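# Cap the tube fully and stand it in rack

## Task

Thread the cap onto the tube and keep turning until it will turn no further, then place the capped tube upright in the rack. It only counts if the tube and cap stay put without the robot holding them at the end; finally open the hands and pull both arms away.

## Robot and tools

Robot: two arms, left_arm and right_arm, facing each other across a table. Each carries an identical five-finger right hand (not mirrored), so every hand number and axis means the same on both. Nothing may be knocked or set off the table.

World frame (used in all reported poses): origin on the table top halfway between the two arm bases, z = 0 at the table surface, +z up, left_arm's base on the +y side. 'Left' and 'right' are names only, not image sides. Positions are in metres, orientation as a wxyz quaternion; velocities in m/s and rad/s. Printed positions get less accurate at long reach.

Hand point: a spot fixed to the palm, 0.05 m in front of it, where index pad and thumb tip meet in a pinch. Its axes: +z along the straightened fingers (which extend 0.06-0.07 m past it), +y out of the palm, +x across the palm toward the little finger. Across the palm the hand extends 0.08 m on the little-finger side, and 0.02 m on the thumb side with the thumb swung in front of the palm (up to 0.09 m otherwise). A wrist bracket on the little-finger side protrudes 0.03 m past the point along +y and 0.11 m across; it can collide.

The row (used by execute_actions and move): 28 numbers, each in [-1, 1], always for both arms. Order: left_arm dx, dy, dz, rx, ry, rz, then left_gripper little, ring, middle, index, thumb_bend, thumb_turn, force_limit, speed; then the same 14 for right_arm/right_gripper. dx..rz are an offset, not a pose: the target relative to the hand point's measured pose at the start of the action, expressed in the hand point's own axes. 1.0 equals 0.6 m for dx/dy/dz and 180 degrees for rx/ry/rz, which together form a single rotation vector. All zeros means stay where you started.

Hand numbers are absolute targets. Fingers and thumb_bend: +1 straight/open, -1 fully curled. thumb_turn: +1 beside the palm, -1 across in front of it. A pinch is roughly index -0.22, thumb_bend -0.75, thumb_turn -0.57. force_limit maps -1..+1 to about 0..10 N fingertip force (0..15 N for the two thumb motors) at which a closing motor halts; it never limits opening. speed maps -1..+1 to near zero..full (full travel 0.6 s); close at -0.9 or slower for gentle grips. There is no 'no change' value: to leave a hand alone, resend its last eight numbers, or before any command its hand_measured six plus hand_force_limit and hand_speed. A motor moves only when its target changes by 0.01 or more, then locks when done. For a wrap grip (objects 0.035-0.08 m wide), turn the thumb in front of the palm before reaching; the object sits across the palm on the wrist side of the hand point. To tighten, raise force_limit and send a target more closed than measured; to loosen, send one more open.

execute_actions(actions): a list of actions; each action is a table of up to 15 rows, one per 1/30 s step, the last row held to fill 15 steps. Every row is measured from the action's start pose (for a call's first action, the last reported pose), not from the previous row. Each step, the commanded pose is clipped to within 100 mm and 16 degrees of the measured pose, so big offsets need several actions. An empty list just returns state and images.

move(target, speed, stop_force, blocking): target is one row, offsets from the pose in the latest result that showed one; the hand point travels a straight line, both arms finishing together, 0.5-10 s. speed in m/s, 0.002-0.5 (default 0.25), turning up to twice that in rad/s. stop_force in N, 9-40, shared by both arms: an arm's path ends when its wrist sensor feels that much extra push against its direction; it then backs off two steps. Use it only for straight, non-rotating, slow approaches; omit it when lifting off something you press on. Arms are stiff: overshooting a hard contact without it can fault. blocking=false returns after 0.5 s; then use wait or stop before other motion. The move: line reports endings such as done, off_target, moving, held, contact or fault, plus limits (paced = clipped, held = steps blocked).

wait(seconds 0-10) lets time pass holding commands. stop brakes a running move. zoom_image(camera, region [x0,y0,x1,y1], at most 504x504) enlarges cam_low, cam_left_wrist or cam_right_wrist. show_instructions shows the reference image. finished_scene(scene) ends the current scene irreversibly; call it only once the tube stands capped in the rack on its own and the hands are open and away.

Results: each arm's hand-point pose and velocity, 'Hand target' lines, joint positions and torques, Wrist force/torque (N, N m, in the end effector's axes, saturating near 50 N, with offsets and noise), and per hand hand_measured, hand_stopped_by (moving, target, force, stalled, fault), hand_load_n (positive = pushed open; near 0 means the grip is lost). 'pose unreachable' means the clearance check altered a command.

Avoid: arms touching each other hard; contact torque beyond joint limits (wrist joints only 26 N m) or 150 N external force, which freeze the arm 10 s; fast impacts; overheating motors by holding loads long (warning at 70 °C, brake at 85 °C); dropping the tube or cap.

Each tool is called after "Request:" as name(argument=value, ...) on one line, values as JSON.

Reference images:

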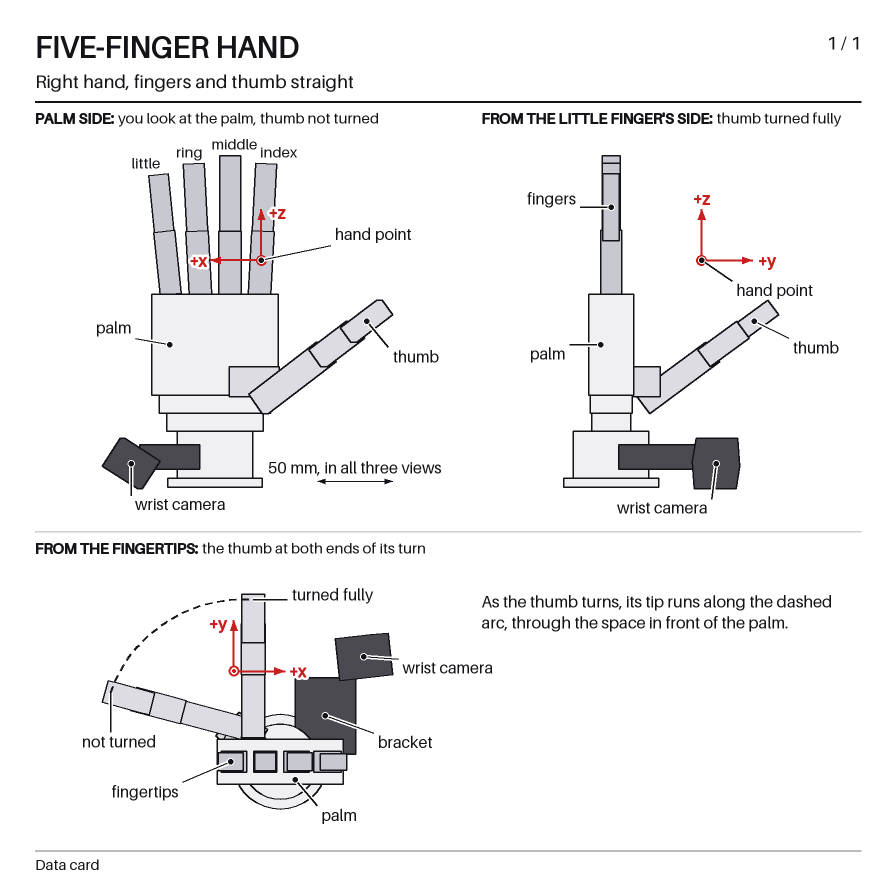

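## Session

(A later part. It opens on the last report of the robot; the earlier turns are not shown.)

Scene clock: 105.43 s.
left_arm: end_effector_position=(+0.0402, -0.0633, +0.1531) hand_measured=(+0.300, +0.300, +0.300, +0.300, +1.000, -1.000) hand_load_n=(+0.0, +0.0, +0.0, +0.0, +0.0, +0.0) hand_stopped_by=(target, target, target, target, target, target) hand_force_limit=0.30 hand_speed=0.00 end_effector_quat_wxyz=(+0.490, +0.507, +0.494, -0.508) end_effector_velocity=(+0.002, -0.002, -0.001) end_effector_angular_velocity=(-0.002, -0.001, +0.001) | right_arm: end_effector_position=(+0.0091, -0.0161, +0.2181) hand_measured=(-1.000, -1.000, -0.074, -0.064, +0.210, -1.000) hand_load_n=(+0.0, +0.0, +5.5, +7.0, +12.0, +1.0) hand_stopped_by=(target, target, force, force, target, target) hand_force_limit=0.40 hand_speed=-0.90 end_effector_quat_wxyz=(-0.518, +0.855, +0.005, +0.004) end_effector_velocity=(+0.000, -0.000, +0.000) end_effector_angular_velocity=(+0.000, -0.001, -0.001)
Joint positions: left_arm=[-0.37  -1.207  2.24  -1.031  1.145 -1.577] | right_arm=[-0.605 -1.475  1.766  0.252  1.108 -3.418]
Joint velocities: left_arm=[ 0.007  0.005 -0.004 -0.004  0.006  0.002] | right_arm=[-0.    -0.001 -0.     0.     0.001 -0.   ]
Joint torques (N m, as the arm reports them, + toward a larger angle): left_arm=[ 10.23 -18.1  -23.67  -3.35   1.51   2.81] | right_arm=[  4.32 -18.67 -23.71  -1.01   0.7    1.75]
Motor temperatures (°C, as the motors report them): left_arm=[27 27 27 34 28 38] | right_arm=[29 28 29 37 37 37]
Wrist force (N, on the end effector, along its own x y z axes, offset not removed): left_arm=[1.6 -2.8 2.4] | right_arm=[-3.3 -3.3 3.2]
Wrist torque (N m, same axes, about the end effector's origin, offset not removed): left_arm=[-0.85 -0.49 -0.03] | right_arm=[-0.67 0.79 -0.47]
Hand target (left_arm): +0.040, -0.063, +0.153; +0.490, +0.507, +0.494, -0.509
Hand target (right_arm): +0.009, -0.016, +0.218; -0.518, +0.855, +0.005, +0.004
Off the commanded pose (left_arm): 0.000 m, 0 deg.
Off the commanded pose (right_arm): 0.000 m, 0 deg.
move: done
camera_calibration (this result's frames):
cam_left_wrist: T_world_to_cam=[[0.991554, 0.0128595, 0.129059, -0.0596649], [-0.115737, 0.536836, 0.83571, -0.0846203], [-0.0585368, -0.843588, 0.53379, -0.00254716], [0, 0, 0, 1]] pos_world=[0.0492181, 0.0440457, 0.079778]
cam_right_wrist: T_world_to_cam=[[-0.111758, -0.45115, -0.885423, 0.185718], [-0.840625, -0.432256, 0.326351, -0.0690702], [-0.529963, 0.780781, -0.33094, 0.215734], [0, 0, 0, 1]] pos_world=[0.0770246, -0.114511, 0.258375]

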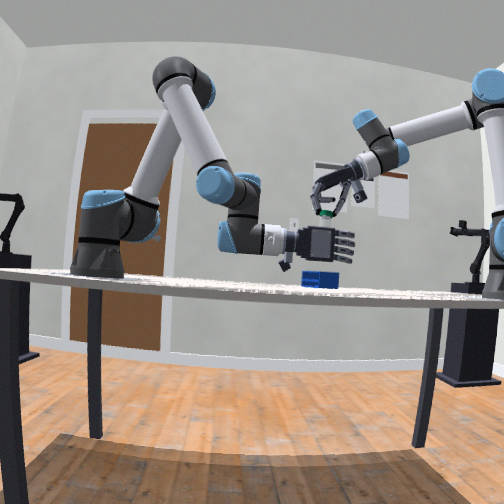

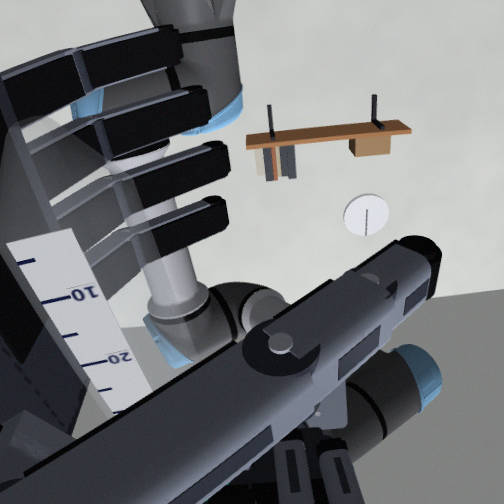

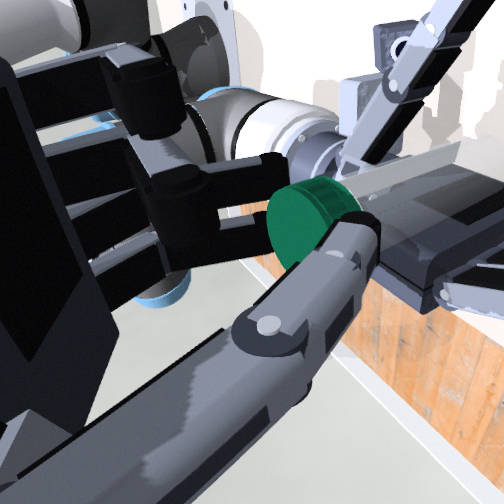

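Request:
move(target=[-0.006,0,-0.006,0,0,0,-1,-1,-1,-1,1,-1,1,-0.5,0,0,0,0,0,0,-1,-1,-0.45,-0.45,0.2,-1,0.4,-0.9], speed=0.05)

Request:
zoom_image(camera="cam_low", region=[275, 170, 375, 270])

Scene clock: 107.50 s.
left_arm: end_effector_position=(+0.0404, -0.0597, +0.1567) hand_measured=(-1.000, -1.000, -0.998, -0.978, +1.000, -1.000) hand_load_n=(+0.0, +0.0, +4.0, +10.5, +0.0, +0.0) hand_stopped_by=(target, target, target, force, target, target) hand_force_limit=1.00 hand_speed=-0.50 end_effector_quat_wxyz=(+0.490, +0.507, +0.494, -0.508) end_effector_velocity=(+0.000, +0.000, -0.000) end_effector_angular_velocity=(+0.001, -0.001, +0.001) | right_arm: end_effector_position=(+0.0091, -0.0161, +0.2181) hand_measured=(-1.000, -1.000, -0.074, -0.062, +0.210, -1.000) hand_load_n=(+0.0, +0.0, +1.0, +11.0, +9.5, +3.0) hand_stopped_by=(target, target, force, force, target, target) hand_force_limit=0.40 hand_speed=-0.90 end_effector_quat_wxyz=(-0.518, +0.855, +0.005, +0.004) end_effector_velocity=(+0.000, +0.000, +0.000) end_effector_angular_velocity=(+0.001, +0.001, -0.000)
Joint positions: left_arm=[-0.374 -1.222  2.249 -1.024  1.141 -1.577] | right_arm=[-0.605 -1.475  1.766  0.252  1.108 -3.418]
Joint velocities: left_arm=[ 0.001  0.001 -0.    -0.    -0.     0.001] | right_arm=[-0.    -0.     0.    -0.001 -0.001  0.002]
Joint torques (N m, as the arm reports them, + toward a larger angle): left_arm=[ -9.27 -36.24  -3.34  -1.34   2.13  -1.16] | right_arm=[  3.5  -17.58 -23.9   -0.97   0.57   1.51]
Motor temperatures (°C, as the motors report them): left_arm=[27 27 27 34 28 38] | right_arm=[29 28 29 37 37 37]
Wrist force (N, on the end effector, along its own x y z axes, offset not removed): left_arm=[2.1 5.5 4.4] | right_arm=[-5.2 -10.5 1.7]
Wrist torque (N m, same axes, about the end effector's origin, offset not removed): left_arm=[-0.36 -0.20 -0.41] | right_arm=[-0.95 0.05 -0.07]
Hand target (left_arm): +0.040, -0.060, +0.157; +0.490, +0.507, +0.494, -0.508
Hand target (right_arm): +0.009, -0.016, +0.218; -0.518, +0.855, +0.005, +0.004
Off the commanded pose (left_arm): 0.000 m, 0 deg.
Off the commanded pose (right_arm): 0.000 m, 0 deg.
move: done
camera_calibration (this result's frames):
cam_left_wrist: T_world_to_cam=[[0.991559, 0.0130216, 0.129002, -0.0603195], [-0.115781, 0.536761, 0.835752, -0.0895529], [-0.0583606, -0.843634, 0.533738, -0.00141893], [0, 0, 0, 1]] pos_world=[0.049359, 0.0476569, 0.0833828]
cam_right_wrist: T_world_to_cam=[[-0.111761, -0.451149, -0.885423, 0.185718], [-0.840624, -0.432255, 0.326353, -0.0690708], [-0.529963, 0.780782, -0.330938, 0.215734], [0, 0, 0, 1]] pos_world=[0.0770244, -0.114511, 0.258375]

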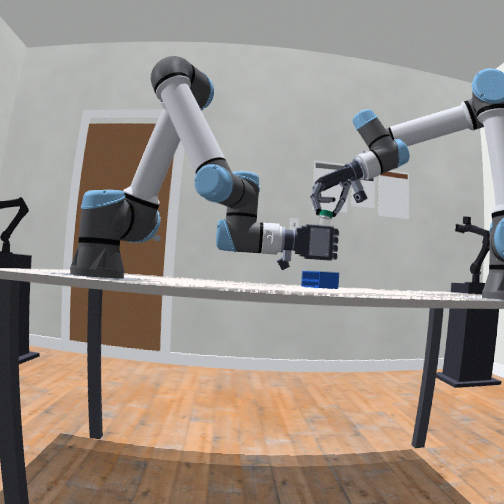

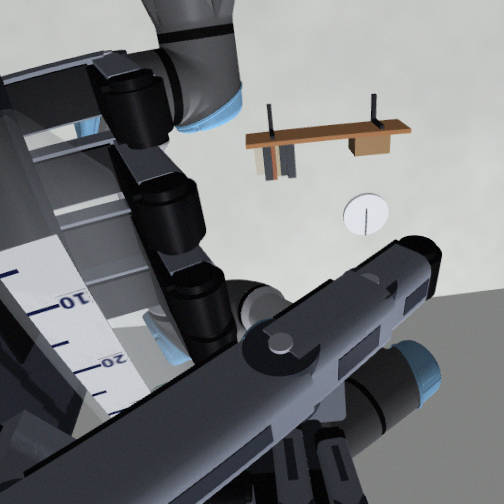

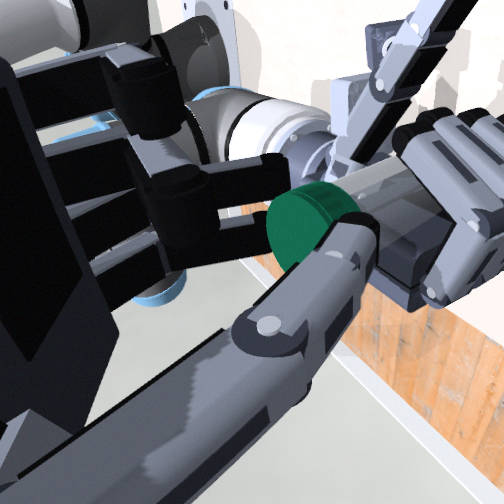

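Region (275, 170, 375, 270) of cam_low's 504x504 image, scaled by 5.040, with more detail than that image has.

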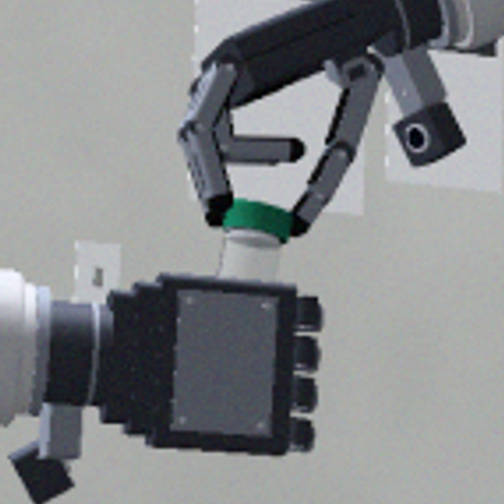

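Request:
move(target=[0,0.002,0,0,0,0,-0.3,-0.3,0,0,-1,-1,0.6,-0.4,0,0,0,0,0,0,-1,-1,-0.45,-0.45,0.2,-1,0.4,-0.9], speed=0.05)

Request:
zoom_image(camera="cam_low", region=[275, 170, 375, 270])

Scene clock: 111.20 s.
left_arm: end_effector_position=(+0.0416, -0.0597, +0.1567) hand_measured=(-0.300, -0.300, +0.000, +0.000, -0.998, -1.000) hand_load_n=(+0.0, +0.0, +0.0, +0.0, +1.5, +0.5) hand_stopped_by=(target, target, target, target, target, target) hand_force_limit=0.60 hand_speed=-0.40 end_effector_quat_wxyz=(+0.490, +0.507, +0.494, -0.508) end_effector_velocity=(-0.000, -0.000, +0.001) end_effector_angular_velocity=(-0.002, +0.000, -0.001) | right_arm: end_effector_position=(+0.0091, -0.0161, +0.2181) hand_measured=(-1.000, -1.000, -0.074, -0.062, +0.210, -1.000) hand_load_n=(+0.0, +0.0, +1.0, +9.0, +10.5, -1.0) hand_stopped_by=(target, target, force, force, target, target) hand_force_limit=0.40 hand_speed=-0.90 end_effector_quat_wxyz=(-0.518, +0.855, +0.005, +0.004) end_effector_velocity=(-0.000, -0.000, +0.000) end_effector_angular_velocity=(-0.001, +0.002, -0.000)
Joint positions: left_arm=[-0.371 -1.223  2.249 -1.024  1.144 -1.577] | right_arm=[-0.605 -1.475  1.766  0.252  1.108 -3.418]
Joint velocities: left_arm=[-0.001 -0.002 -0.    -0.     0.     0.   ] | right_arm=[-0.    -0.     0.     0.001 -0.     0.001]
Joint torques (N m, as the arm reports them, + toward a larger angle): left_arm=[ 10.74 -37.26  -1.9   -3.49   1.44   2.63] | right_arm=[  3.87 -17.99 -24.18  -0.93   0.55   1.49]
Motor temperatures (°C, as the motors report them): left_arm=[27 27 27 34 28 38] | right_arm=[29 28 29 37 37 37]
Wrist force (N, on the end effector, along its own x y z axes, offset not removed): left_arm=[1.0 -1.5 0.7] | right_arm=[6.7 -3.1 -1.7]
Wrist torque (N m, same axes, about the end effector's origin, offset not removed): left_arm=[-0.43 -0.35 -0.05] | right_arm=[-0.26 -0.63 0.40]
Hand target (left_arm): +0.042, -0.060, +0.157; +0.490, +0.507, +0.494, -0.508
Hand target (right_arm): +0.009, -0.016, +0.218; -0.518, +0.855, +0.005, +0.004
Off the commanded pose (left_arm): 0.000 m, 0 deg.
Off the commanded pose (right_arm): 0.000 m, 0 deg.
move: done
camera_calibration (this result's frames):
cam_left_wrist: T_world_to_cam=[[0.991557, 0.0130187, 0.129016, -0.0615122], [-0.11579, 0.536765, 0.835749, -0.0893929], [-0.0583707, -0.843632, 0.53374, -0.00137811], [0, 0, 0, 1]] pos_world=[0.0505616, 0.0476211, 0.0833816]
cam_right_wrist: T_world_to_cam=[[-0.111761, -0.451149, -0.885423, 0.185718], [-0.840624, -0.432255, 0.326353, -0.0690708], [-0.529963, 0.780782, -0.330938, 0.215734], [0, 0, 0, 1]] pos_world=[0.0770244, -0.114511, 0.258375]

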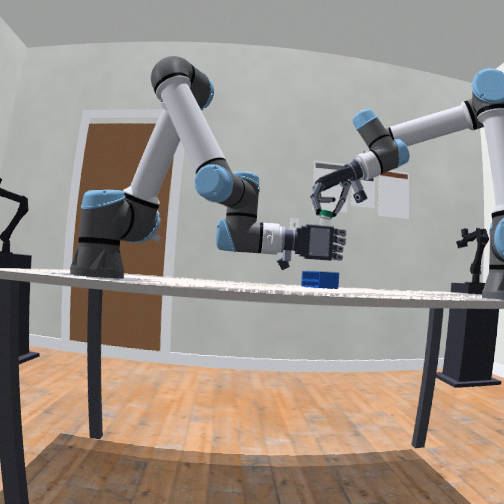

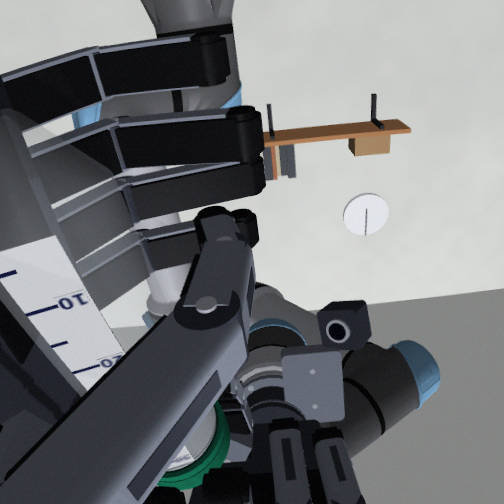

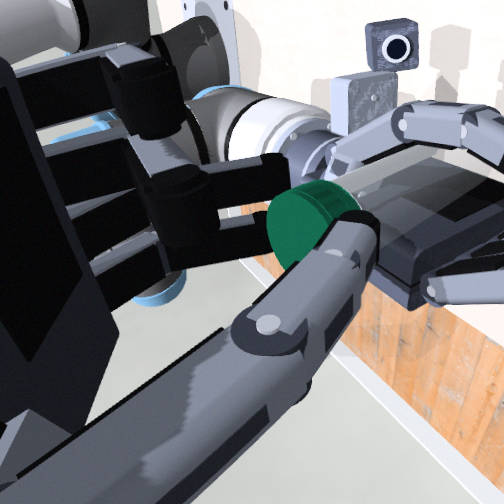

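Region (275, 170, 375, 270) of cam_low's 504x504 image, scaled by 5.040, with more detail than that image has.

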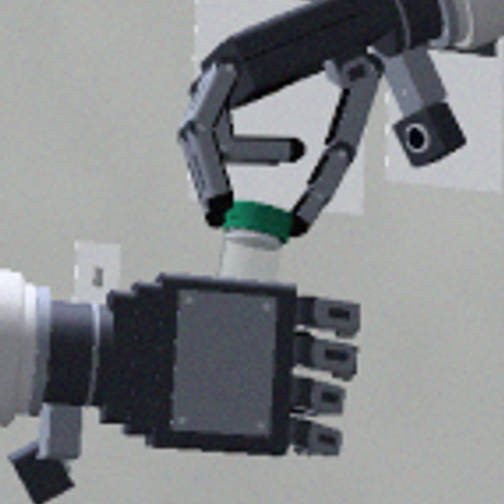

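Request:
move(target=[0,0.003,0.016,0,0,0,-0.3,-0.3,0,0,-0.4,-1,1,0.5,0,0,0,0,0,0,-1,-1,-0.45,-0.45,0.2,-1,0.4,-0.9], speed=0.015)

Request:
move(target=[0,0,0,0,0,0,-1,-1,0,0,-1,-1,1,-0.4,0,0,0,0,0,0,-1,-1,-0.45,-0.45,0.2,-1,0.4,-0.9])

Request:
zoom_image(camera="cam_low", region=[275, 170, 375, 270])

Scene clock: 112.50 s.
left_arm: end_effector_position=(+0.0431, -0.0691, +0.1567) hand_measured=(-0.300, -0.300, +0.000, +0.000, -0.400, -1.000) hand_load_n=(+0.0, +0.0, +0.0, +0.0, +0.5, -0.5) hand_stopped_by=(target, target, target, target, target, target) hand_force_limit=1.00 hand_speed=0.50 end_effector_quat_wxyz=(+0.490, +0.507, +0.494, -0.508) end_effector_velocity=(+0.001, -0.002, -0.001) end_effector_angular_velocity=(+0.001, -0.000, +0.000) | right_arm: end_effector_position=(+0.0091, -0.0161, +0.2181) hand_measured=(-1.000, -1.000, -0.074, -0.062, +0.210, -1.000) hand_load_n=(+0.0, +0.0, +1.5, +9.5, +10.0, -2.5) hand_stopped_by=(target, target, force, force, target, target) hand_force_limit=0.40 hand_speed=-0.90 end_effector_quat_wxyz=(-0.518, +0.855, +0.005, +0.004) end_effector_velocity=(-0.001, -0.000, -0.000) end_effector_angular_velocity=(-0.001, +0.002, +0.001)
Joint positions: left_arm=[-0.356 -1.207  2.223 -1.013  1.16  -1.577] | right_arm=[-0.605 -1.475  1.766  0.252  1.108 -3.418]
Joint velocities: left_arm=[ 0.004  0.005 -0.007  0.003  0.004 -0.   ] | right_arm=[ 0.001  0.    -0.     0.001 -0.001  0.001]
Joint torques (N m, as the arm reports them, + toward a larger angle): left_arm=[ 12.83 -18.59 -25.03  -0.09   1.3    2.54] | right_arm=[  3.85 -18.24 -24.2   -1.     0.59   1.4 ]
Motor temperatures (°C, as the motors report them): left_arm=[27 27 27 34 28 38] | right_arm=[29 28 29 37 37 37]
Wrist force (N, on the end effector, along its own x y z axes, offset not removed): left_arm=[2.6 -4.7 -1.3] | right_arm=[7.9 -0.4 -3.0]
Wrist torque (N m, same axes, about the end effector's origin, offset not removed): left_arm=[-0.67 -0.42 0.05] | right_arm=[0.06 -0.69 0.43]
Hand target (left_arm): +0.043, -0.069, +0.157; +0.490, +0.507, +0.494, -0.508
Hand target (right_arm): +0.009, -0.016, +0.218; -0.518, +0.855, +0.005, +0.004
Off the commanded pose (left_arm): 0.000 m, 0 deg.
Off the commanded pose (right_arm): 0.000 m, 0 deg.
move: done
camera_calibration (this result's frames):
cam_left_wrist: T_world_to_cam=[[0.991548, 0.0130127, 0.129087, -0.0628634], [-0.115846, 0.536788, 0.835726, -0.0841445], [-0.0584175, -0.843617, 0.533759, -0.00919688], [0, 0, 0, 1]] pos_world=[0.052047, 0.0382272, 0.0833456]
cam_right_wrist: T_world_to_cam=[[-0.111761, -0.451149, -0.885423, 0.185718], [-0.840624, -0.432255, 0.326353, -0.0690707], [-0.529963, 0.780782, -0.330938, 0.215734], [0, 0, 0, 1]] pos_world=[0.0770245, -0.114511, 0.258375]

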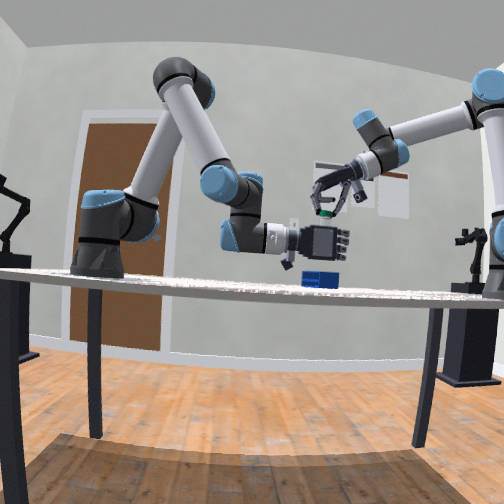

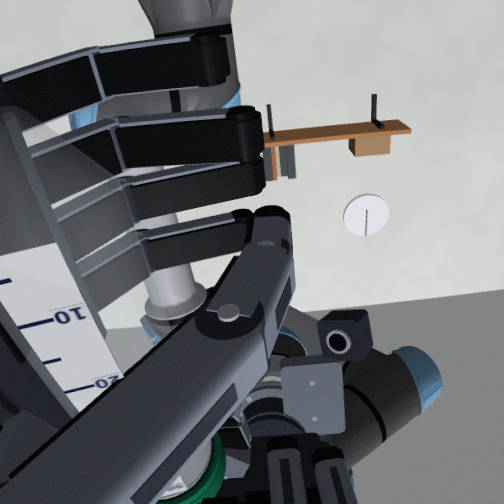

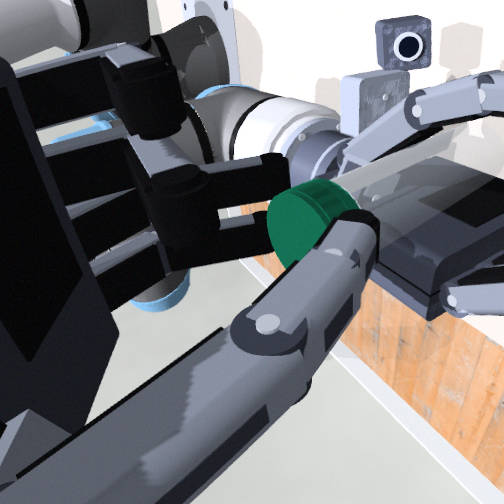

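Scene clock: 113.57 s.
left_arm: end_effector_position=(+0.0431, -0.0691, +0.1567) hand_measured=(-1.000, -1.000, +0.000, +0.000, -0.856, -1.000) hand_load_n=(+0.0, +0.0, +0.0, +0.0, +15.5, +4.5) hand_stopped_by=(target, target, target, target, force, target) hand_force_limit=1.00 hand_speed=-0.40 end_effector_quat_wxyz=(+0.490, +0.507, +0.494, -0.508) end_effector_velocity=(-0.000, -0.000, +0.000) end_effector_angular_velocity=(-0.000, +0.000, -0.000) | right_arm: end_effector_position=(+0.0091, -0.0161, +0.2181) hand_measured=(-1.000, -1.000, -0.074, -0.062, +0.210, -1.000) hand_load_n=(+0.0, +0.0, +3.5, +8.5, +10.5, -5.5) hand_stopped_by=(target, target, force, force, target, target) hand_force_limit=0.40 hand_speed=-0.90 end_effector_quat_wxyz=(-0.518, +0.855, +0.005, +0.004) end_effector_velocity=(+0.000, +0.000, -0.000) end_effector_angular_velocity=(+0.000, -0.002, +0.000)
Joint positions: left_arm=[-0.356 -1.207  2.223 -1.013  1.16  -1.576] | right_arm=[-0.605 -1.475  1.766  0.252  1.108 -3.418]
Joint velocities: left_arm=[-0. -0.  0. -0. -0. -0.] | right_arm=[-0.     0.     0.    -0.001  0.    -0.002]
Joint torques (N m, as the arm reports them, + toward a larger angle): left_arm=[ -4.59 -40.29  -1.8   -3.48  -3.51   1.54] | right_arm=[  3.7  -17.92 -24.3    1.75  -1.35   1.27]
Motor temperatures (°C, as the motors report them): left_arm=[27 27 27 34 28 38] | right_arm=[29 28 29 37 37 37]
Wrist force (N, on the end effector, along its own x y z axes, offset not removed): left_arm=[3.3 -10.1 1.6] | right_arm=[6.8 -3.5 -3.0]
Wrist torque (N m, same axes, about the end effector's origin, offset not removed): left_arm=[-0.87 -0.37 0.41] | right_arm=[-0.21 0.15 -0.27]
Hand target (left_arm): +0.043, -0.069, +0.157; +0.490, +0.507, +0.494, -0.508
Hand target (right_arm): +0.009, -0.016, +0.218; -0.518, +0.855, +0.005, +0.004
Off the commanded pose (left_arm): 0.000 m, 0 deg.
Off the commanded pose (right_arm): 0.000 m, 0 deg.
move: done
camera_calibration (this result's frames):
cam_left_wrist: T_world_to_cam=[[0.991544, 0.0130227, 0.129113, -0.0628719], [-0.115872, 0.53679, 0.835721, -0.0841429], [-0.058423, -0.843615, 0.53376, -0.00919707], [0, 0, 0, 1]] pos_world=[0.0520531, 0.038227, 0.0833466]
cam_right_wrist: T_world_to_cam=[[-0.111739, -0.451115, -0.885443, 0.185732], [-0.840645, -0.432249, 0.326308, -0.069047], [-0.529934, 0.780805, -0.330929, 0.215732], [0, 0, 0, 1]] pos_world=[0.0770331, -0.114503, 0.258377]

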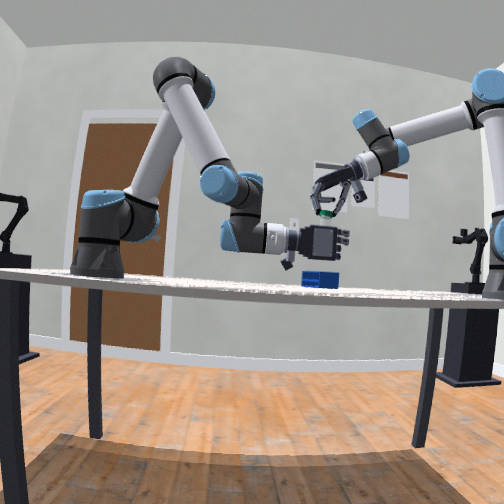

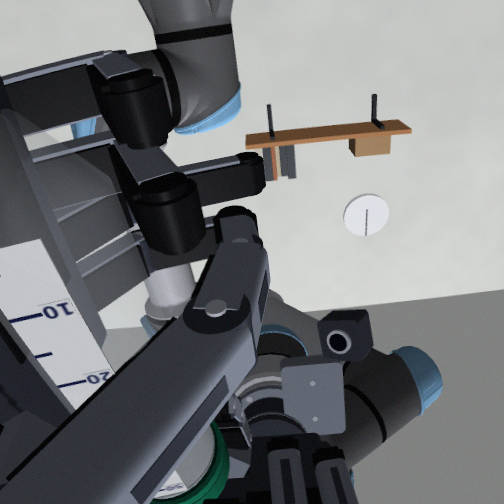

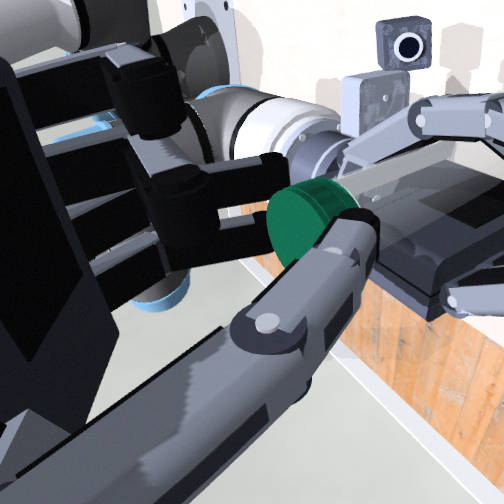

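Region (275, 170, 375, 270) of cam_low's 504x504 image, scaled by 5.040, with more detail than that image has.

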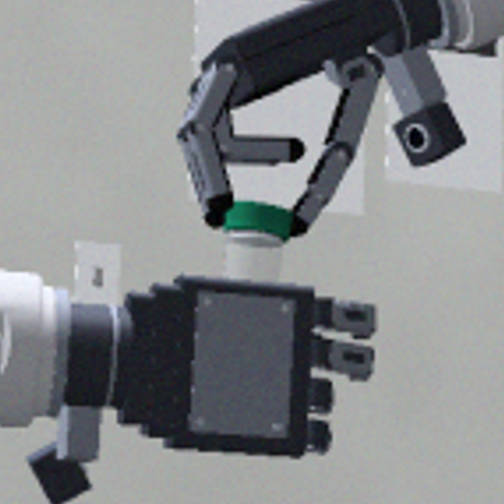

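Clamped and upright. Release the right hand to regrip cleanly.

Request:
execute_actions(actions=[[[0,0,0,0,0,0,-1,-1,0,0,-1,-1,1,-0.4,0,0.002,0.001,0,0,0,-1,-1,0.1,0.1,0.42,-1,0.3,0]]])

Request:
zoom_image(camera="cam_low", region=[295, 190, 355, 240])

Scene clock: 114.23 s.
left_arm: end_effector_position=(+0.0431, -0.0691, +0.1567) hand_measured=(-1.000, -1.000, +0.000, +0.000, -0.864, -1.000) hand_load_n=(+0.0, +0.0, +0.0, +0.0, +0.0, +0.0) hand_stopped_by=(target, target, target, target, force, target) hand_force_limit=1.00 hand_speed=-0.40 end_effector_quat_wxyz=(+0.491, +0.507, +0.494, -0.508) end_effector_velocity=(-0.000, +0.000, +0.000) end_effector_angular_velocity=(-0.000, +0.000, -0.001) | right_arm: end_effector_position=(+0.0091, -0.0161, +0.2168) hand_measured=(-1.000, -1.000, +0.100, +0.100, +0.420, -1.000) hand_load_n=(+0.0, +0.0, +0.0, +0.0, +0.0, +0.0) hand_stopped_by=(target, target, target, target, target, target) hand_force_limit=0.30 hand_speed=0.00 end_effector_quat_wxyz=(-0.518, +0.855, +0.005, +0.004) end_effector_velocity=(-0.000, -0.000, -0.000) end_effector_angular_velocity=(-0.000, +0.001, +0.001)
Joint positions: left_arm=[-0.356 -1.207  2.223 -1.013  1.159 -1.576] | right_arm=[-0.605 -1.474  1.769  0.248  1.108 -3.418]
Joint velocities: left_arm=[ 0.    -0.001  0.    -0.     0.001  0.   ] | right_arm=[-0.     0.     0.    -0.    -0.001  0.   ]
Joint torques (N m, as the arm reports them, + toward a larger angle): left_arm=[ -4.03 -35.87  -3.45  -3.5    1.81   1.27] | right_arm=[ -9.38 -12.88  -8.71  -1.68  -2.8   -0.56]
Motor temperatures (°C, as the motors report them): left_arm=[27 27 27 34 28 38] | right_arm=[29 28 29 37 37 37]
Wrist force (N, on the end effector, along its own x y z axes, offset not removed): left_arm=[1.4 -1.8 1.6] | right_arm=[-0.5 -1.6 -2.5]
Wrist torque (N m, same axes, about the end effector's origin, offset not removed): left_arm=[-0.63 -0.47 -0.04] | right_arm=[0.17 0.21 -0.24]
Hand target (left_arm): +0.043, -0.069, +0.157; +0.490, +0.507, +0.494, -0.508
Hand target (right_arm): +0.009, -0.016, +0.217; -0.518, +0.855, +0.005, +0.004
Off the commanded pose (left_arm): 0.000 m, 0 deg.
Off the commanded pose (right_arm): 0.000 m, 0 deg.
camera_calibration (this result's frames):
cam_left_wrist: T_world_to_cam=[[0.991543, 0.0132015, 0.129108, -0.0629042], [-0.115965, 0.536778, 0.835716, -0.0841483], [-0.0582695, -0.84362, 0.533769, -0.00919522], [0, 0, 0, 1]] pos_world=[0.0520781, 0.0382421, 0.0833537]
cam_right_wrist: T_world_to_cam=[[-0.111753, -0.45111, -0.885444, 0.184559], [-0.840625, -0.432272, 0.326328, -0.068643], [-0.529962, 0.780795, -0.330907, 0.215303], [0, 0, 0, 1]] pos_world=[0.0770242, -0.114523, 0.257061]

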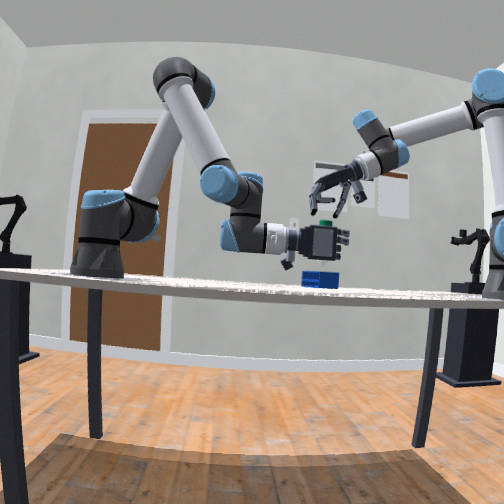

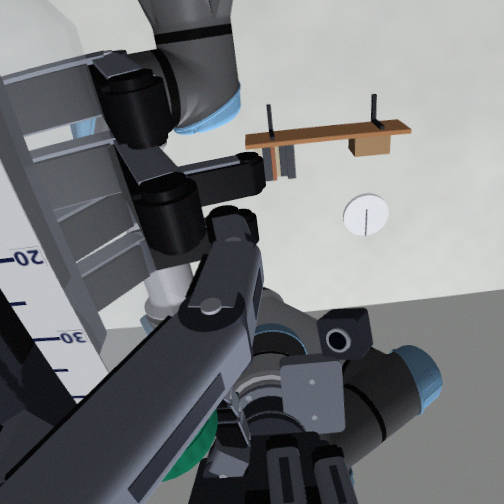

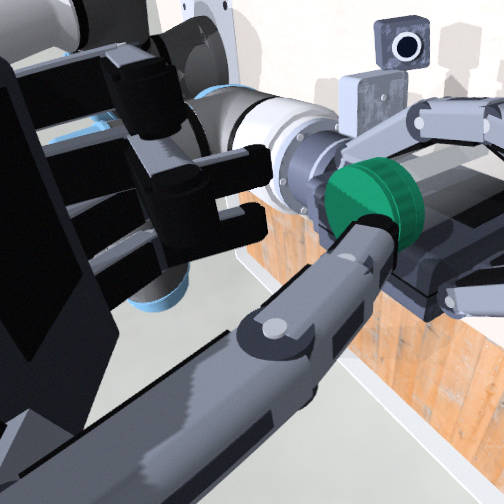

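Region (295, 190, 355, 240) of cam_low's 504x504 image, scaled by 8.400, with more detail than that image has.

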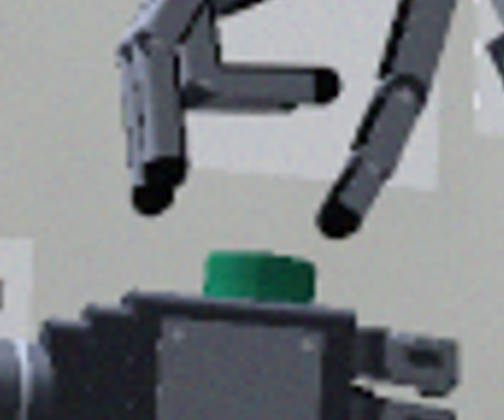

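Request:
execute_actions(actions=[[[0,0,0,0,0,0,-1,-1,0,0,-0.98,-1,0,-0.8,0.003,0.004,-0.0075,0,0,0,-1,-1,0.12,0.12,0.42,-1,0.3,0]],[[0,0,0,0,0,0,-1,-1,0,0,-0.98,-1,0,-0.8,0,0.012,0.0063,0,0,0,-1,-1,0.12,0.12,0.42,-1,0.3,0]],[[0,0,0,0,0,0,-1,-1,0,0,-0.98,-1,0,-0.8,0,0.012,0.0063,0,0,0,-1,-1,0.12,0.12,0.42,-1,0.3,0]]])

Request:
zoom_image(camera="cam_low", region=[295, 190, 355, 240])

Scene clock: 116.07 s.
left_arm: end_effector_position=(+0.0431, -0.0691, +0.1567) hand_measured=(-1.000, -1.000, +0.000, +0.000, -0.964, -1.000) hand_load_n=(+0.0, +0.0, +0.0, +0.0, +7.5, +2.0) hand_stopped_by=(target, target, target, target, force, target) hand_force_limit=0.00 hand_speed=-0.80 end_effector_quat_wxyz=(+0.490, +0.507, +0.494, -0.508) end_effector_velocity=(+0.000, +0.000, +0.001) end_effector_angular_velocity=(-0.001, +0.001, -0.000) | right_arm: end_effector_position=(+0.0111, -0.0211, +0.2007) hand_measured=(-1.000, -1.000, +0.120, +0.120, +0.420, -1.000) hand_load_n=(+0.0, +0.0, +0.0, +0.0, +0.0, +0.0) hand_stopped_by=(target, target, target, target, target, target) hand_force_limit=0.30 hand_speed=0.00 end_effector_quat_wxyz=(-0.518, +0.855, +0.005, +0.004) end_effector_velocity=(-0.000, -0.000, -0.001) end_effector_angular_velocity=(-0.001, +0.001, -0.000)
Joint positions: left_arm=[-0.356 -1.207  2.223 -1.013  1.159 -1.576] | right_arm=[-0.617 -1.472  1.81   0.208  1.098 -3.425]
Joint velocities: left_arm=[ 0.    -0.001  0.     0.     0.    -0.   ] | right_arm=[-0.     0.001  0.002 -0.003 -0.001  0.001]
Joint torques (N m, as the arm reports them, + toward a larger angle): left_arm=[ -4.18 -34.02  -4.2   -3.21  -0.87   1.12] | right_arm=[ -9.23 -13.64  -8.41  -1.63  -3.04  -2.03]
Motor temperatures (°C, as the motors report them): left_arm=[27 27 27 34 28 38] | right_arm=[29 28 29 37 37 37]
Wrist force (N, on the end effector, along its own x y z axes, offset not removed): left_arm=[1.1 -1.3 1.4] | right_arm=[-1.7 -1.8 -0.4]
Wrist torque (N m, same axes, about the end effector's origin, offset not removed): left_arm=[-0.46 -0.29 0.00] | right_arm=[-0.09 0.49 -0.16]
Hand target (left_arm): +0.043, -0.069, +0.157; +0.490, +0.507, +0.494, -0.508
Hand target (right_arm): +0.011, -0.021, +0.201; -0.518, +0.855, +0.005, +0.004
Off the commanded pose (left_arm): 0.000 m, 0 deg.
Off the commanded pose (right_arm): 0.000 m, 0 deg.
camera_calibration (this result's frames):
cam_left_wrist: T_world_to_cam=[[0.991544, 0.0131394, 0.129108, -0.0628928], [-0.115931, 0.536785, 0.835716, -0.0841494], [-0.0583223, -0.843617, 0.533769, -0.00919637], [0, 0, 0, 1]] pos_world=[0.0520691, 0.0382383, 0.0833537]
cam_right_wrist: T_world_to_cam=[[-0.111645, -0.451166, -0.885429, 0.168313], [-0.84064, -0.432289, 0.326268, -0.0639038], [-0.529963, 0.780753, -0.331005, 0.214959], [0, 0, 0, 1]] pos_world=[0.0789916, -0.119518, 0.241032]

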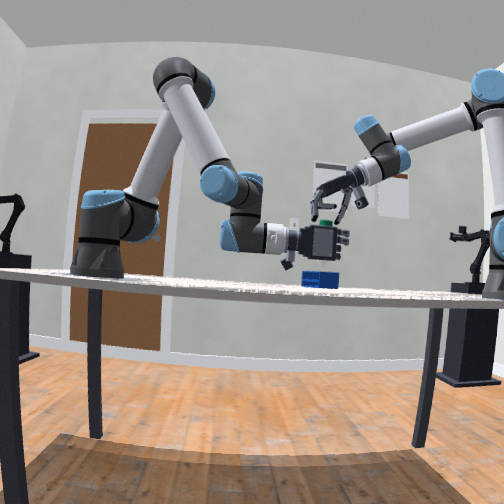

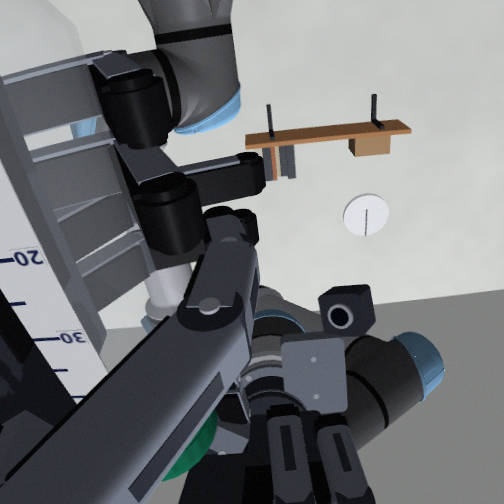

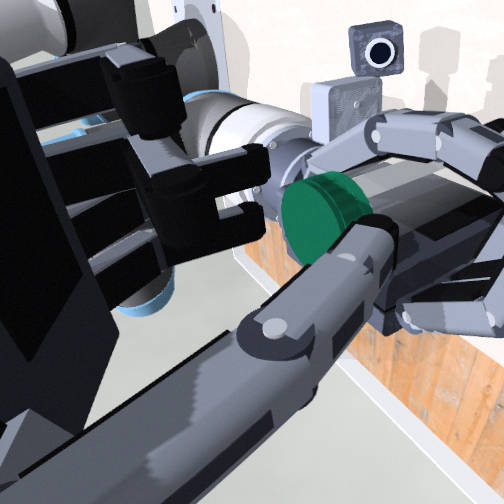

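Region (295, 190, 355, 240) of cam_low's 504x504 image, scaled by 8.400, with more detail than that image has.

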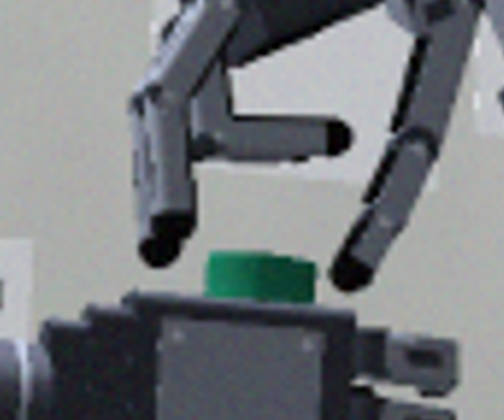

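Request:
execute_actions(actions=[])

Request:
zoom_image(camera="cam_low", region=[260,150,400,290])

Scene clock: 117.03 s.
left_arm: end_effector_position=(+0.0431, -0.0691, +0.1567) hand_measured=(-1.000, -1.000, +0.000, +0.000, -0.964, -1.000) hand_load_n=(+0.0, +0.0, +0.0, +0.0, +7.5, +2.0) hand_stopped_by=(target, target, target, target, force, target) hand_force_limit=0.00 hand_speed=-0.80 end_effector_quat_wxyz=(+0.490, +0.507, +0.494, -0.508) end_effector_velocity=(+0.000, -0.000, -0.000) end_effector_angular_velocity=(+0.000, -0.000, +0.001) | right_arm: end_effector_position=(+0.0111, -0.0211, +0.2006) hand_measured=(-1.000, -1.000, +0.120, +0.120, +0.420, -1.000) hand_load_n=(+0.0, +0.0, +0.0, +0.0, +0.0, +0.0) hand_stopped_by=(target, target, target, target, target, target) hand_force_limit=0.30 hand_speed=0.00 end_effector_quat_wxyz=(-0.518, +0.855, +0.005, +0.004) end_effector_velocity=(-0.001, -0.000, -0.000) end_effector_angular_velocity=(-0.001, +0.002, +0.001)
Joint positions: left_arm=[-0.356 -1.207  2.223 -1.013  1.159 -1.576] | right_arm=[-0.617 -1.472  1.81   0.208  1.098 -3.425]
Joint velocities: left_arm=[ 0.001  0.001 -0.    -0.    -0.     0.   ] | right_arm=[ 0.     0.     0.     0.002 -0.001  0.001]
Joint torques (N m, as the arm reports them, + toward a larger angle): left_arm=[ -3.84 -34.32  -4.29  -3.21  -0.87   1.27] | right_arm=[ -9.21 -14.19  -7.98  -1.69  -2.98   0.49]
Motor temperatures (°C, as the motors report them): left_arm=[27 27 27 34 28 38] | right_arm=[29 28 29 37 37 37]
Wrist force (N, on the end effector, along its own x y z axes, offset not removed): left_arm=[0.7 -1.6 1.8] | right_arm=[3.2 -5.7 -1.2]
Wrist torque (N m, same axes, about the end effector's origin, offset not removed): left_arm=[-0.58 -0.33 -0.05] | right_arm=[-0.65 -0.24 0.18]
Hand target (left_arm): +0.043, -0.069, +0.157; +0.490, +0.507, +0.494, -0.508
Hand target (right_arm): +0.011, -0.021, +0.201; -0.518, +0.855, +0.005, +0.004
Off the commanded pose (left_arm): 0.000 m, 0 deg.
Off the commanded pose (right_arm): 0.000 m, 0 deg.
camera_calibration (this result's frames):
cam_left_wrist: T_world_to_cam=[[0.991544, 0.0131395, 0.129108, -0.0628928], [-0.115931, 0.536785, 0.835716, -0.0841494], [-0.0583222, -0.843617, 0.533769, -0.00919634], [0, 0, 0, 1]] pos_world=[0.0520691, 0.0382383, 0.0833537]
cam_right_wrist: T_world_to_cam=[[-0.111636, -0.45115, -0.885438, 0.168207], [-0.840643, -0.432295, 0.326252, -0.0638559], [-0.529959, 0.780759, -0.330996, 0.214915], [0, 0, 0, 1]] pos_world=[0.0789942, -0.119515, 0.240906]

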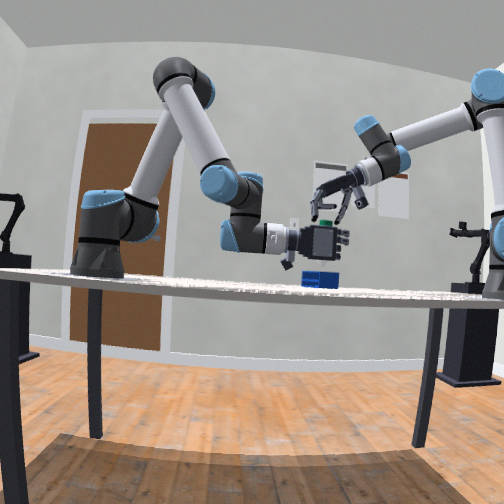

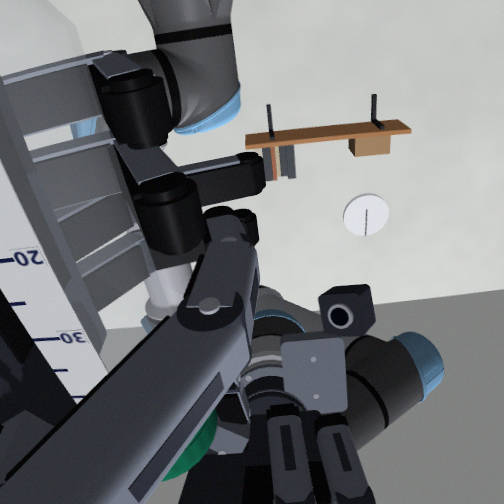

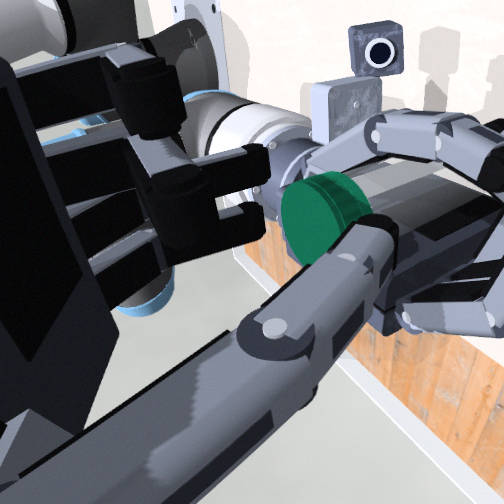

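Region (260, 150, 400, 290) of cam_low's 504x504 image, scaled by 3.600, with more detail than that image has.

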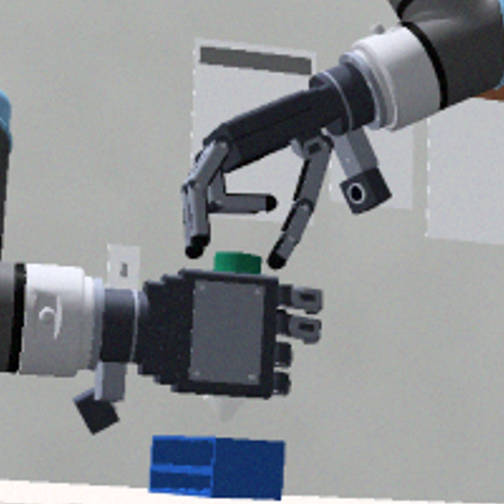

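Request:
execute_actions(actions=[[[0,0,0,0,0,0,-1,-1,0,0,-0.98,-1,0,-0.8,0,0.006,0.003,0,0,0,-1,-1,0.12,0.12,0.42,-1,0.3,0]],[[0,0,0,0,0,0,-1,-1,0,0,-0.98,-1,0,-0.8,0,0,0,0,0,0,-1,-1,0.02,0.02,0.2,-1,0.3,-0.5]],[[0,0,0,0,0,0,-1,-1,0,0,-0.98,-1,0,-0.8,0,0,0,0,0,0,-1,-1,-0.4,-0.4,0.2,-1,0.3,-0.8]],[[0,0,0,0,0,0,-1,-1,0,0,-0.98,-1,0,-0.8,0,0,0,0,0,0,-1,-1,-0.4,-0.4,0.2,-1,0.3,-0.8]]])

Request:
zoom_image(camera="cam_low", region=[275,170,375,270])

Scene clock: 119.40 s.
left_arm: end_effector_position=(+0.0431, -0.0691, +0.1567) hand_measured=(-1.000, -1.000, +0.000, +0.000, -0.968, -1.000) hand_load_n=(+0.0, +0.0, +0.0, +0.0, +1.0, +0.0) hand_stopped_by=(target, target, target, target, force, target) hand_force_limit=0.00 hand_speed=-0.80 end_effector_quat_wxyz=(+0.490, +0.507, +0.494, -0.508) end_effector_velocity=(+0.000, +0.000, -0.001) end_effector_angular_velocity=(+0.002, -0.000, +0.000) | right_arm: end_effector_position=(+0.0111, -0.0212, +0.1966) hand_measured=(-1.000, -1.000, -0.122, -0.078, +0.206, -1.000) hand_load_n=(+0.0, +0.0, +6.5, +1.0, +8.0, -1.0) hand_stopped_by=(target, target, force, force, target, target) hand_force_limit=0.30 hand_speed=-0.80 end_effector_quat_wxyz=(-0.518, +0.855, +0.005, +0.004) end_effector_velocity=(-0.000, -0.000, -0.000) end_effector_angular_velocity=(-0.000, +0.001, -0.000)
Joint positions: left_arm=[-0.356 -1.207  2.223 -1.013  1.159 -1.576] | right_arm=[-0.617 -1.469  1.818  0.197  1.098 -3.425]
Joint velocities: left_arm=[ 0.001  0.002 -0.    -0.     0.    -0.001] | right_arm=[ 0.    -0.    -0.     0.001  0.     0.001]
Joint torques (N m, as the arm reports them, + toward a larger angle): left_arm=[ -3.74 -33.96  -5.35  -3.41  -0.87   1.04] | right_arm=[ -4.79 -15.44 -15.3    0.63  -2.31  -1.89]
Motor temperatures (°C, as the motors report them): left_arm=[27 27 27 34 28 38] | right_arm=[29 28 29 37 37 37]
Wrist force (N, on the end effector, along its own x y z axes, offset not removed): left_arm=[5.0 -6.9 -0.9] | right_arm=[4.5 -1.9 -5.5]
Wrist torque (N m, same axes, about the end effector's origin, offset not removed): left_arm=[-0.71 -0.59 0.25] | right_arm=[-0.07 0.40 0.09]
Hand target (left_arm): +0.043, -0.069, +0.157; +0.490, +0.507, +0.494, -0.508
Hand target (right_arm): +0.011, -0.021, +0.197; -0.518, +0.855, +0.005, +0.004
Off the commanded pose (left_arm): 0.000 m, 0 deg.
Off the commanded pose (right_arm): 0.000 m, 0 deg.
camera_calibration (this result's frames):
cam_left_wrist: T_world_to_cam=[[0.991544, 0.0131392, 0.129108, -0.0628927], [-0.115931, 0.536785, 0.835716, -0.0841494], [-0.0583225, -0.843617, 0.533769, -0.00919648], [0, 0, 0, 1]] pos_world=[0.052069, 0.0382382, 0.0833537]
cam_right_wrist: T_world_to_cam=[[-0.111642, -0.45115, -0.885438, 0.16465], [-0.840649, -0.432283, 0.326252, -0.0625406], [-0.529948, 0.780766, -0.330998, 0.213683], [0, 0, 0, 1]] pos_world=[0.0790481, -0.11959, 0.23692]

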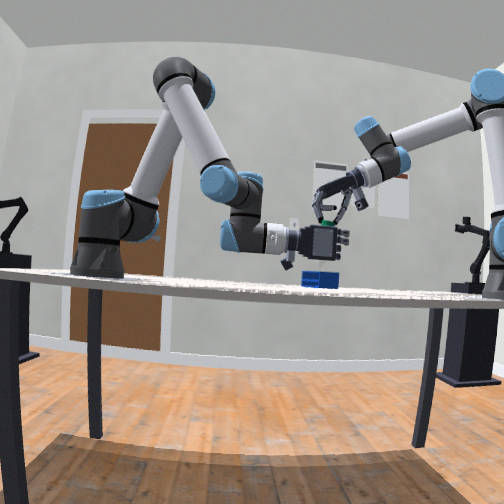

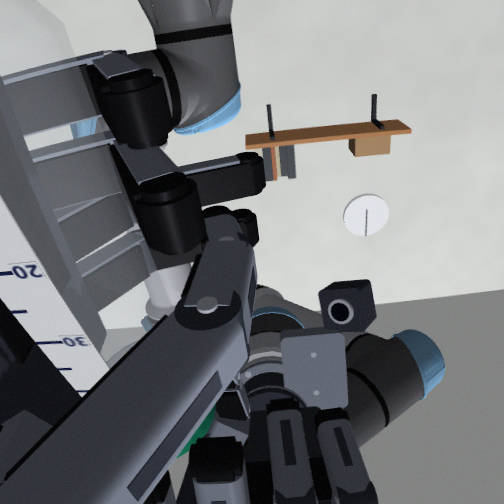

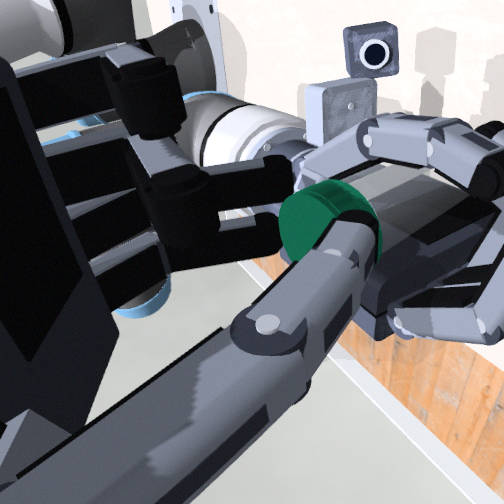

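Region (275, 170, 375, 270) of cam_low's 504x504 image, scaled by 5.040, with more detail than that image has.

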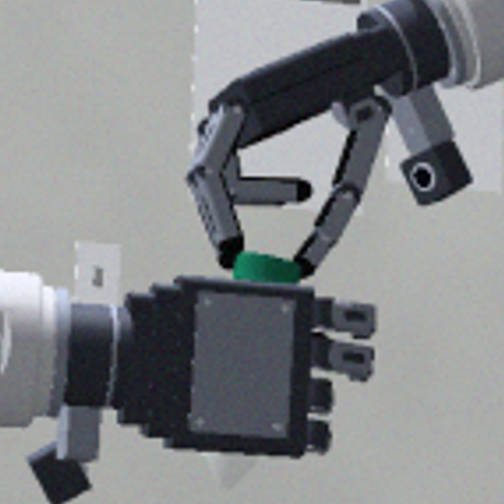

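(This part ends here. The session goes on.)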